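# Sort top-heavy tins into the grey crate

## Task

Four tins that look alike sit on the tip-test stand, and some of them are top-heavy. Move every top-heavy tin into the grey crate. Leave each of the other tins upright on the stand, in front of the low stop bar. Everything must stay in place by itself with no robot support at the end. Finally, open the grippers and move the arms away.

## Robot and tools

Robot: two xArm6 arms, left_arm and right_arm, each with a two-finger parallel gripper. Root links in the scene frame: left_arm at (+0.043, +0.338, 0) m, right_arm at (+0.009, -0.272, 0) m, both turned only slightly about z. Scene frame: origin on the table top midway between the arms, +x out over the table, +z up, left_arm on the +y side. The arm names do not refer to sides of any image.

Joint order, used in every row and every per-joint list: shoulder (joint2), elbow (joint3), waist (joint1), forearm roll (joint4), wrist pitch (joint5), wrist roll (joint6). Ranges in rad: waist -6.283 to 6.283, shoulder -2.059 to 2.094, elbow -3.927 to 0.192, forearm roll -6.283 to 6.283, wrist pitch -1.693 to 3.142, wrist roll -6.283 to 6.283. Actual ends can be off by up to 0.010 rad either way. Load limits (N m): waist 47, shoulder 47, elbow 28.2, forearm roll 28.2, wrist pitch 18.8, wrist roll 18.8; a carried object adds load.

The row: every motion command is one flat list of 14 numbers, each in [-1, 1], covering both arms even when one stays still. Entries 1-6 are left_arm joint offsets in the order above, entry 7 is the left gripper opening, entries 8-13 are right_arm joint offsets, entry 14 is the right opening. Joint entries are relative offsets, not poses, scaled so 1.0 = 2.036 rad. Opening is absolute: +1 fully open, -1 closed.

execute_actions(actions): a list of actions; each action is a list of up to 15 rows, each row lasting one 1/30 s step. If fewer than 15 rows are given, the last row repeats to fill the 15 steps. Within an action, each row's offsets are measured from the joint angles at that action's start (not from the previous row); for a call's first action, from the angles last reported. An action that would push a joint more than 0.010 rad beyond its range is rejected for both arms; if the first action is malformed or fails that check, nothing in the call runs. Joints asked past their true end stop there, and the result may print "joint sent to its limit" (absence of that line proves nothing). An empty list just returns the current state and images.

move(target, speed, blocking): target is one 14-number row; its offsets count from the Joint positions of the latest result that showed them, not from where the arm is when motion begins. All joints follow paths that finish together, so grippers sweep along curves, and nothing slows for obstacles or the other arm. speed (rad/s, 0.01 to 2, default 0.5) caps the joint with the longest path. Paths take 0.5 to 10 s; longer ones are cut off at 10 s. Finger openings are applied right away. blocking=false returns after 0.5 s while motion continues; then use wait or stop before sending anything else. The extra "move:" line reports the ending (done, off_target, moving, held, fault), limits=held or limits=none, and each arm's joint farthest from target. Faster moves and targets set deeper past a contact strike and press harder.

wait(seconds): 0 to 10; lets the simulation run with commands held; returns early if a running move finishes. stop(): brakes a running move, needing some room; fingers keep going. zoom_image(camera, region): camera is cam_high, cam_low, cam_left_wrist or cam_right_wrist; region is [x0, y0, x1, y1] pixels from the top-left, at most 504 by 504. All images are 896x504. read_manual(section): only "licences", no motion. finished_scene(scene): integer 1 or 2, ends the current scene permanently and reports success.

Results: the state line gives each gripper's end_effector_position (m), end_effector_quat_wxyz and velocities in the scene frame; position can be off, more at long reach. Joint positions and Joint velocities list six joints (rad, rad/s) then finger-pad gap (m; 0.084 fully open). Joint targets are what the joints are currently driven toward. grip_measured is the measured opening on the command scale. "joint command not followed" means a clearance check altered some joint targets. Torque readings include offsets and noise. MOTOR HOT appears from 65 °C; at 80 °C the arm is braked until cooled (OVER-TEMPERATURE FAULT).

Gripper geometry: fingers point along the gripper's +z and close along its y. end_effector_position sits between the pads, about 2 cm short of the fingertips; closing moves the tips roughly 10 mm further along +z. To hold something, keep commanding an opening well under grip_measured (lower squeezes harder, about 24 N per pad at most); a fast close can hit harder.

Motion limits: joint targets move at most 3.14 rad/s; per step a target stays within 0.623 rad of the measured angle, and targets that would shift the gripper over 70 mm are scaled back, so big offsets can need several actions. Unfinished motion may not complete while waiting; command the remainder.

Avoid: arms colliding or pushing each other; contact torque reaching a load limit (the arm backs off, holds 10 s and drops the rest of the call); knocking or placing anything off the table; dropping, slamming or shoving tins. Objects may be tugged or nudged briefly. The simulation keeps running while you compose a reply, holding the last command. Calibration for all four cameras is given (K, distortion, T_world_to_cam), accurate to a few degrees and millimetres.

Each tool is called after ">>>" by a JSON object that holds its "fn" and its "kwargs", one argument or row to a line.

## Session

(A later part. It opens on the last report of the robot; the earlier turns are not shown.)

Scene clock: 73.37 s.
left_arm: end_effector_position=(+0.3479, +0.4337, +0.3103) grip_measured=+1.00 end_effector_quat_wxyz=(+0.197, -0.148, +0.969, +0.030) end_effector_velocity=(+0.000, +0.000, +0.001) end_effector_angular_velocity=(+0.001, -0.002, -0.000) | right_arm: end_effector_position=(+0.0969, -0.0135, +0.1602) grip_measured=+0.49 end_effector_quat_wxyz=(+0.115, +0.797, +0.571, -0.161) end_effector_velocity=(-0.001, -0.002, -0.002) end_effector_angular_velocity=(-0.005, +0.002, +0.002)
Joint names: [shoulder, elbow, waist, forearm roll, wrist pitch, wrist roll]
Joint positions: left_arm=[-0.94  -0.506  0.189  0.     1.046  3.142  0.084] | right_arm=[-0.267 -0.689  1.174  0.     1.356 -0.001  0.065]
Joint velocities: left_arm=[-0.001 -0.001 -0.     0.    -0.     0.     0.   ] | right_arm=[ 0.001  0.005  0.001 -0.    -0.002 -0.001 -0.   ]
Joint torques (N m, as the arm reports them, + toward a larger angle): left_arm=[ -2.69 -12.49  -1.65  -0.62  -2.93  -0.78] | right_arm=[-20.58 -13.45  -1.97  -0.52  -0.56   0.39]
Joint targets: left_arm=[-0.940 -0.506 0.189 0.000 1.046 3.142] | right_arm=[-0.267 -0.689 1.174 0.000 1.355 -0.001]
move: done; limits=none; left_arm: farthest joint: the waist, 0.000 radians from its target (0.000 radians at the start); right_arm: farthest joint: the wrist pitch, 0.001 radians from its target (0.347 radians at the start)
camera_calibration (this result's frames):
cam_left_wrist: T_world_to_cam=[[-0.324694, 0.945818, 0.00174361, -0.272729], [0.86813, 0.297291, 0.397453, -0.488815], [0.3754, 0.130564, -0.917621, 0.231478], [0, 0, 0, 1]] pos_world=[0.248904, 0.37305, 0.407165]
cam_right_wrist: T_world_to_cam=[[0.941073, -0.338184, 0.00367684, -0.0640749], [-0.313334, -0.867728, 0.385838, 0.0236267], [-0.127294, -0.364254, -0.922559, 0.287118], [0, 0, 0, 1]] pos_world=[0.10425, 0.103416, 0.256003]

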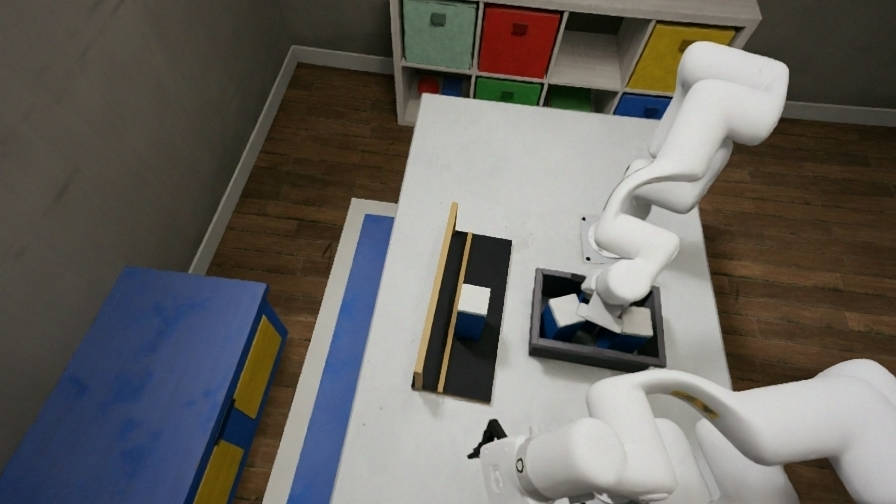

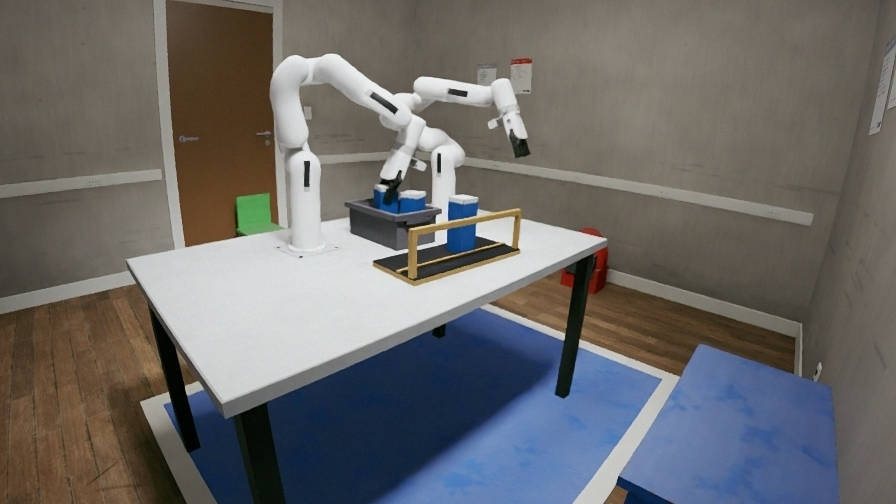

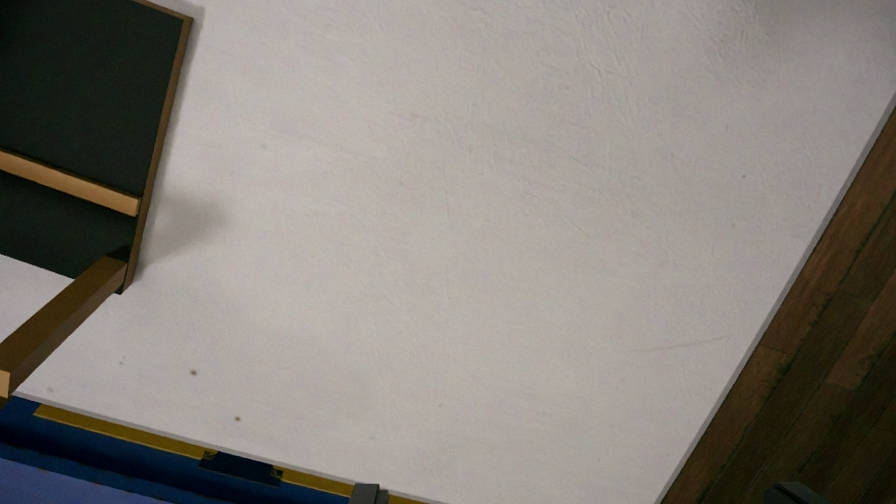

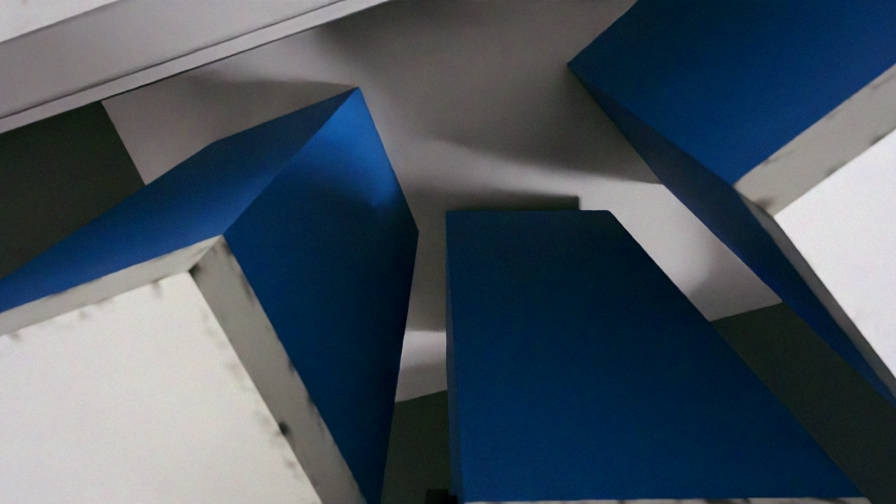

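>>> {"fn": "move", "kwargs": {
  "target": [0,0,0,0,0,0,1, 0,0,0,0,0,0,0.75]
}}

>>> {"fn": "move", "kwargs": {
  "target": [0,0,0,0,0,0,1, -0.0452,-0.1252,0,0,0.1704,0,0.75],
  "speed": 0.6
}}

>>> {"fn": "move", "kwargs": {
  "target": [0,0,0,0,0,0,1, 0,-0.05,-0.7,0,0,0,1],
  "speed": 1.2
}}

Scene clock: 74.60 s.
left_arm: end_effector_position=(+0.3479, +0.4337, +0.3103) grip_measured=+1.00 end_effector_quat_wxyz=(+0.197, -0.148, +0.969, +0.030) end_effector_velocity=(+0.000, -0.000, -0.000) end_effector_angular_velocity=(-0.001, +0.000, +0.000) | right_arm: end_effector_position=(+0.0969, -0.0135, +0.1602) grip_measured=+0.75 end_effector_quat_wxyz=(+0.115, +0.797, +0.571, -0.161) end_effector_velocity=(+0.001, +0.000, +0.000) end_effector_angular_velocity=(+0.002, -0.000, -0.003)
Joint names: [shoulder, elbow, waist, forearm roll, wrist pitch, wrist roll]
Joint positions: left_arm=[-0.94  -0.506  0.189  0.     1.046  3.142  0.084] | right_arm=[-0.267 -0.689  1.174  0.     1.356 -0.001  0.075]
Joint velocities: left_arm=[ 0.001 -0.    -0.    -0.     0.    -0.     0.   ] | right_arm=[-0.001 -0.    -0.002  0.001 -0.001  0.    -0.   ]
Joint torques (N m, as the arm reports them, + toward a larger angle): left_arm=[ -2.55 -12.62  -1.73  -0.57  -2.85  -0.73] | right_arm=[-19.52 -12.63  -2.22  -0.54  -0.69   0.45]
Joint targets: left_arm=[-0.940 -0.506 0.189 0.000 1.046 3.142] | right_arm=[-0.267 -0.689 1.174 0.000 1.356 -0.001]
move: done; limits=none; left_arm: farthest joint: the waist, 0.000 radians from its target (0.000 radians at the start); right_arm: farthest joint: the waist, 0.000 radians from its target (0.000 radians at the start)
camera_calibration (this result's frames):
cam_left_wrist: T_world_to_cam=[[-0.324694, 0.945818, 0.00174357, -0.272729], [0.868129, 0.297291, 0.397453, -0.488815], [0.3754, 0.130564, -0.917621, 0.231478], [0, 0, 0, 1]] pos_world=[0.248904, 0.37305, 0.407165]
cam_right_wrist: T_world_to_cam=[[0.941072, -0.338186, 0.00368548, -0.0640814], [-0.313343, -0.867739, 0.385805, 0.0236376], [-0.127276, -0.364225, -0.922573, 0.28713], [0, 0, 0, 1]] pos_world=[0.104257, 0.10342, 0.256015]

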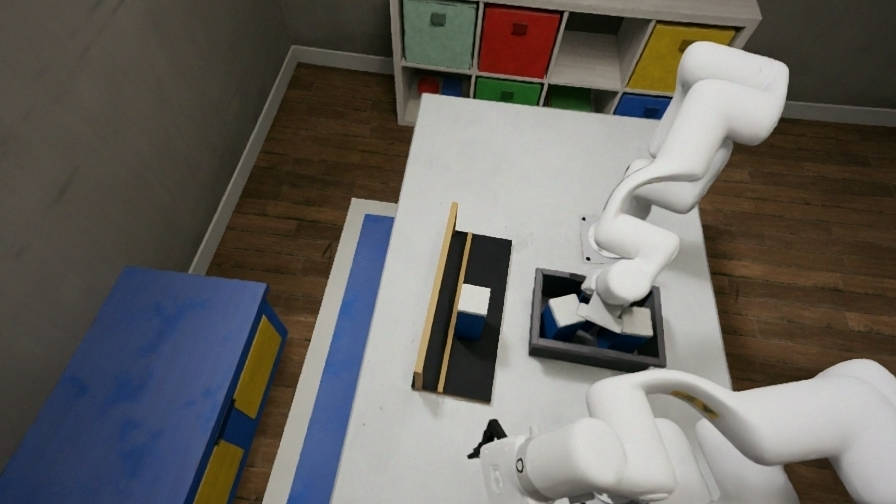

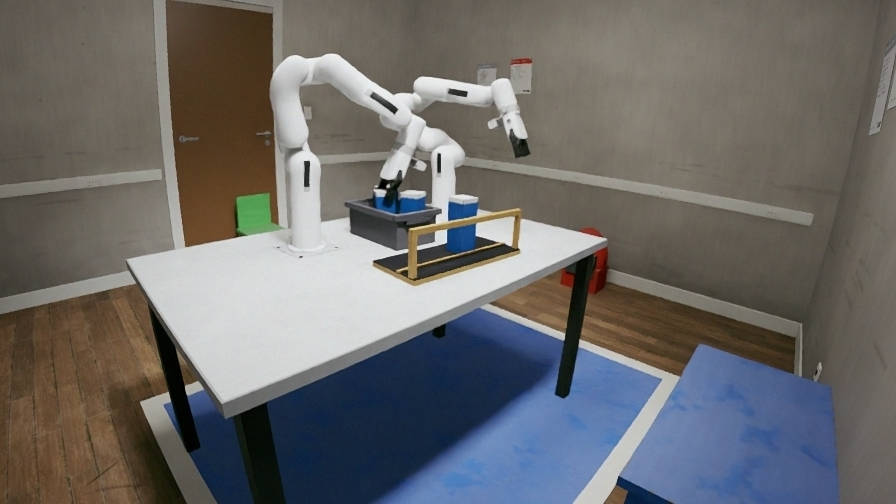

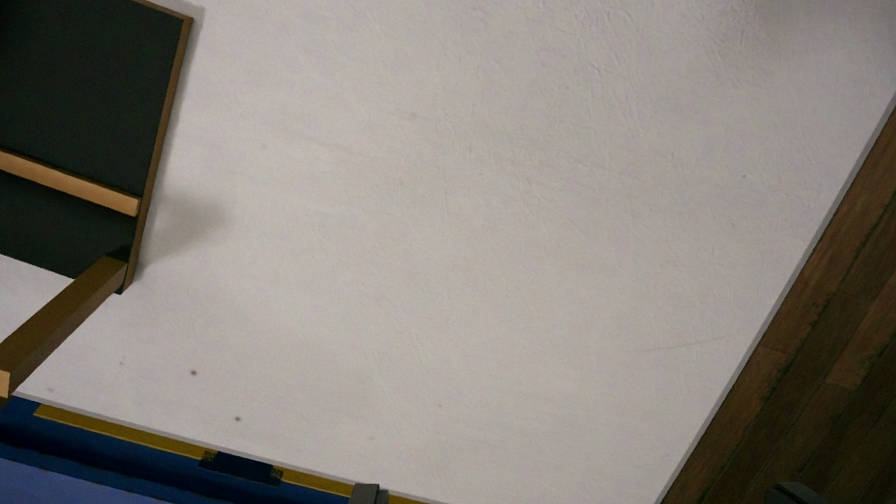

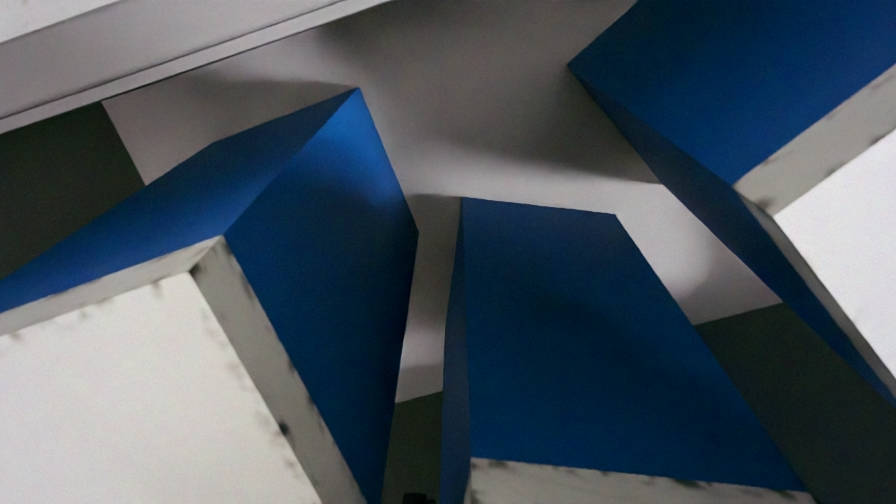

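Scene clock: 75.83 s.
left_arm: end_effector_position=(+0.3479, +0.4337, +0.3103) grip_measured=+1.00 end_effector_quat_wxyz=(+0.197, -0.148, +0.969, +0.030) end_effector_velocity=(+0.000, -0.000, -0.000) end_effector_angular_velocity=(-0.000, +0.001, -0.001) | right_arm: end_effector_position=(+0.0968, -0.0138, +0.2750) grip_measured=+0.75 end_effector_quat_wxyz=(+0.115, +0.797, +0.571, -0.161) end_effector_velocity=(-0.000, +0.000, +0.001) end_effector_angular_velocity=(+0.002, -0.000, +0.002)
Joint names: [shoulder, elbow, waist, forearm roll, wrist pitch, wrist roll]
Joint positions: left_arm=[-0.94  -0.506  0.189  0.     1.046  3.142  0.084] | right_arm=[-0.359 -0.944  1.174  0.     1.702 -0.001  0.075]
Joint velocities: left_arm=[ 0.  0. -0.  0. -0.  0.  0.] | right_arm=[-0.001 -0.002  0.002  0.     0.001  0.    -0.   ]
Joint torques (N m, as the arm reports them, + toward a larger angle): left_arm=[ -2.67 -12.57  -2.02  -0.73  -2.9   -0.9 ] | right_arm=[-18.13 -13.22  -1.97  -0.6   -0.63   0.4 ]
Joint targets: left_arm=[-0.940 -0.506 0.189 0.000 1.046 3.142] | right_arm=[-0.359 -0.944 1.174 0.000 1.703 -0.001]
move: done; limits=none; left_arm: farthest joint: the waist, 0.000 radians from its target (0.000 radians at the start); right_arm: farthest joint: the wrist pitch, 0.001 radians from its target (0.347 radians at the start)
camera_calibration (this result's frames):
cam_left_wrist: T_world_to_cam=[[-0.324694, 0.945818, 0.00174348, -0.272729], [0.868129, 0.297291, 0.397453, -0.488815], [0.3754, 0.130564, -0.917621, 0.231478], [0, 0, 0, 1]] pos_world=[0.248904, 0.37305, 0.407165]
cam_right_wrist: T_world_to_cam=[[0.941088, -0.338142, 0.00366897, -0.0644997], [-0.313239, -0.867589, 0.386226, -0.0209738], [-0.127416, -0.364622, -0.922397, 0.392855], [0, 0, 0, 1]] pos_world=[0.104186, 0.103237, 0.370705]

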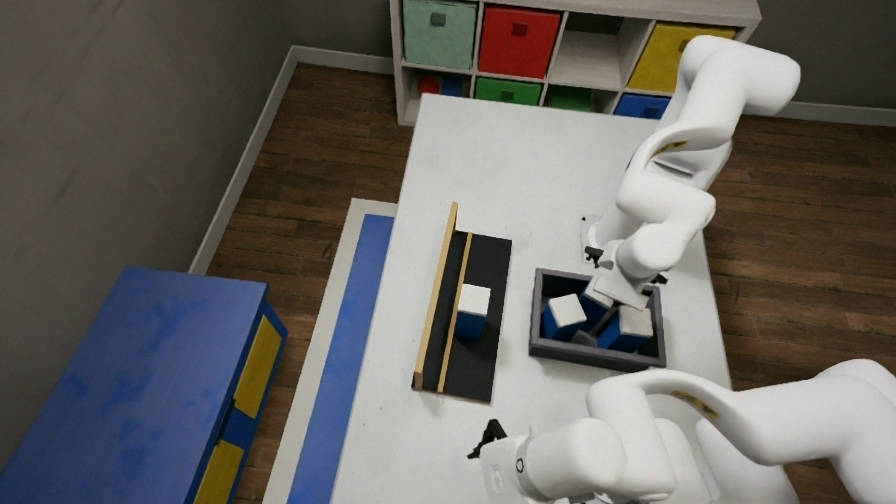

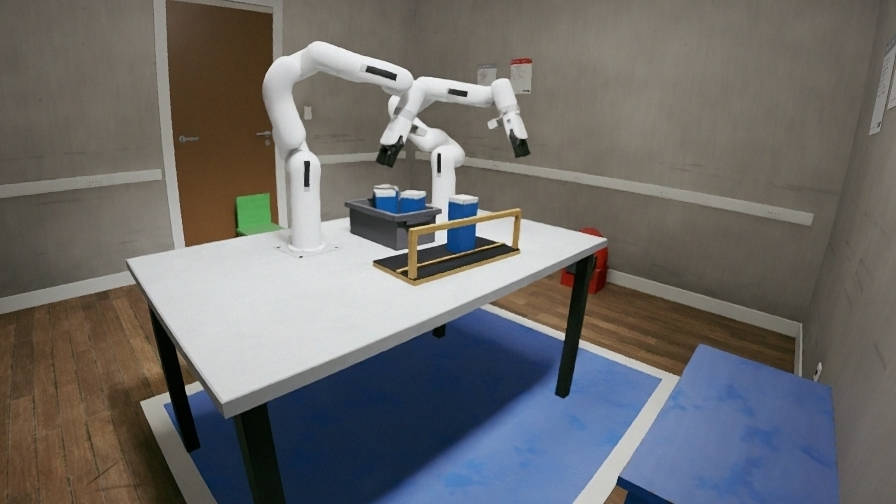

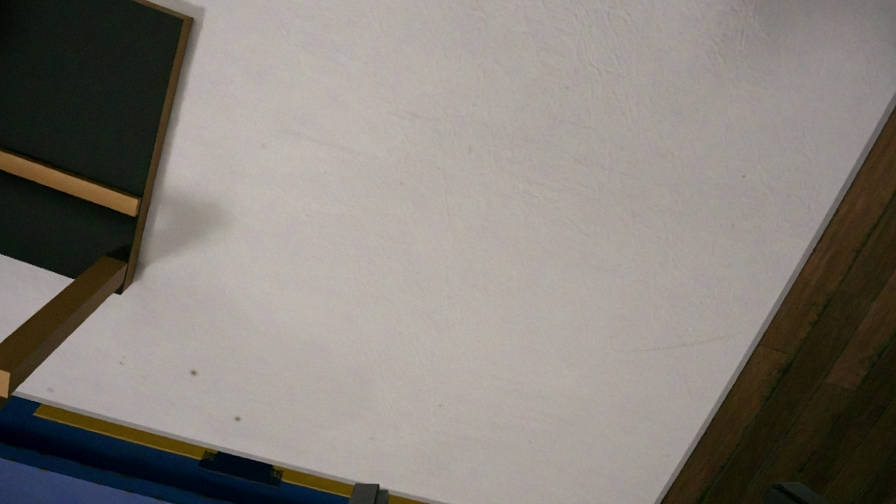

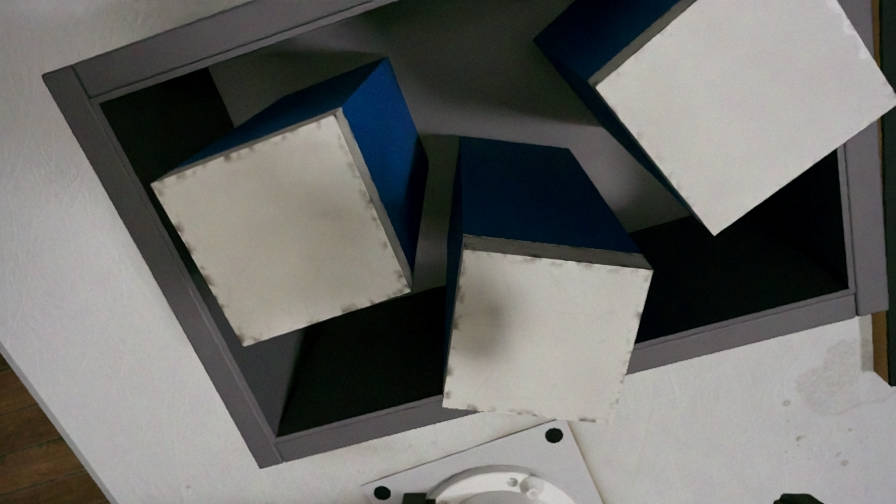

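Scene clock: 77.87 s.
left_arm: end_effector_position=(+0.3479, +0.4337, +0.3103) grip_measured=+1.00 end_effector_quat_wxyz=(+0.197, -0.148, +0.969, +0.030) end_effector_velocity=(+0.000, -0.000, +0.000) end_effector_angular_velocity=(-0.000, -0.000, -0.000) | right_arm: end_effector_position=(+0.3036, -0.3264, +0.3092) grip_measured=+1.00 end_effector_quat_wxyz=(-0.014, +0.985, -0.089, -0.148) end_effector_velocity=(-0.000, -0.001, -0.000) end_effector_angular_velocity=(-0.000, +0.001, -0.004)
Joint names: [shoulder, elbow, waist, forearm roll, wrist pitch, wrist roll]
Joint positions: left_arm=[-0.94  -0.506  0.189  0.     1.046  3.142  0.084] | right_arm=[-0.359 -1.046 -0.25   0.     1.702 -0.001  0.084]
Joint velocities: left_arm=[ 0. -0.  0. -0. -0.  0.  0.] | right_arm=[-0.     0.    -0.003 -0.     0.     0.001  0.   ]
Joint torques (N m, as the arm reports them, + toward a larger angle): left_arm=[ -2.67 -12.74  -1.85  -0.49  -2.84  -0.81] | right_arm=[-18.37 -13.54  -2.01  -0.6   -0.72   0.41]
Joint targets: left_arm=[-0.940 -0.506 0.189 0.000 1.046 3.142] | right_arm=[-0.359 -1.046 -0.251 0.000 1.702 -0.001]
move: done; limits=none; left_arm: farthest joint: the waist, 0.000 radians from its target (0.000 radians at the start); right_arm: farthest joint: the waist, 0.001 radians from its target (1.425 radians at the start)
camera_calibration (this result's frames):
cam_left_wrist: T_world_to_cam=[[-0.324694, 0.945818, 0.00174342, -0.272729], [0.868129, 0.297291, 0.397453, -0.488815], [0.3754, 0.130564, -0.917621, 0.231478], [0, 0, 0, 1]] pos_world=[0.248904, 0.37305, 0.407165]
cam_right_wrist: T_world_to_cam=[[-0.197583, -0.980284, 0.00185577, -0.228271], [-0.937886, 0.189587, 0.290561, 0.32365], [-0.285184, 0.0556694, -0.956855, 0.532541], [0, 0, 0, 1]] pos_world=[0.410316, -0.314776, 0.415948]

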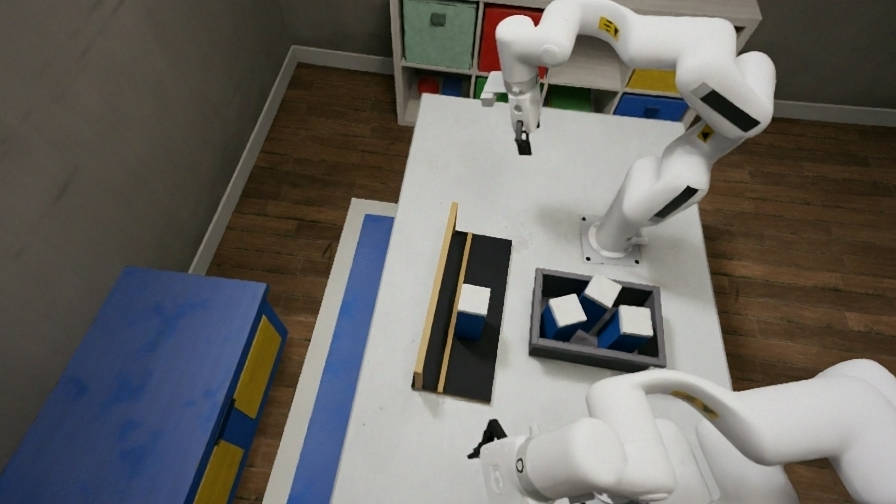

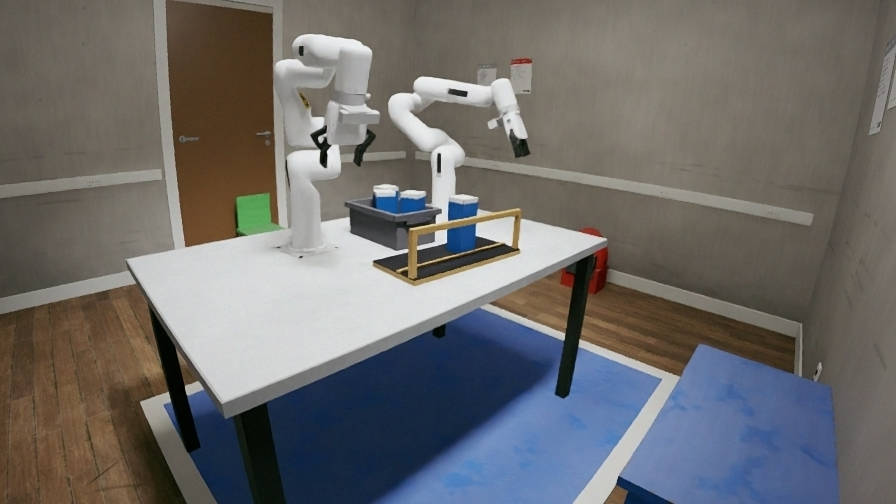

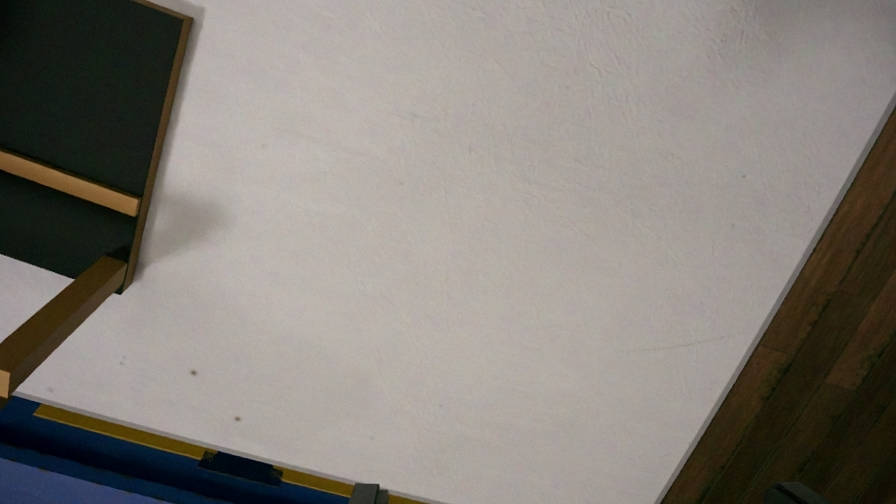

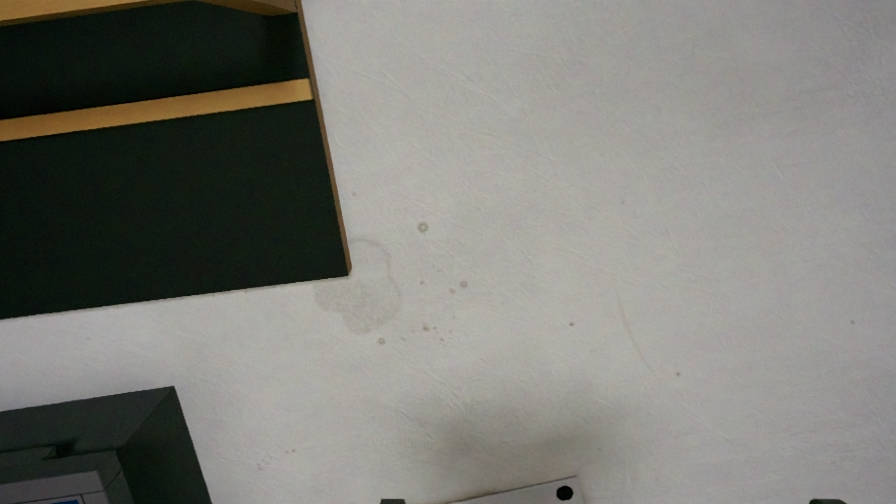

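>>> {"fn": "finished_scene", "kwargs": {
  "scene": 2
}}

The scene is finished: the task was done.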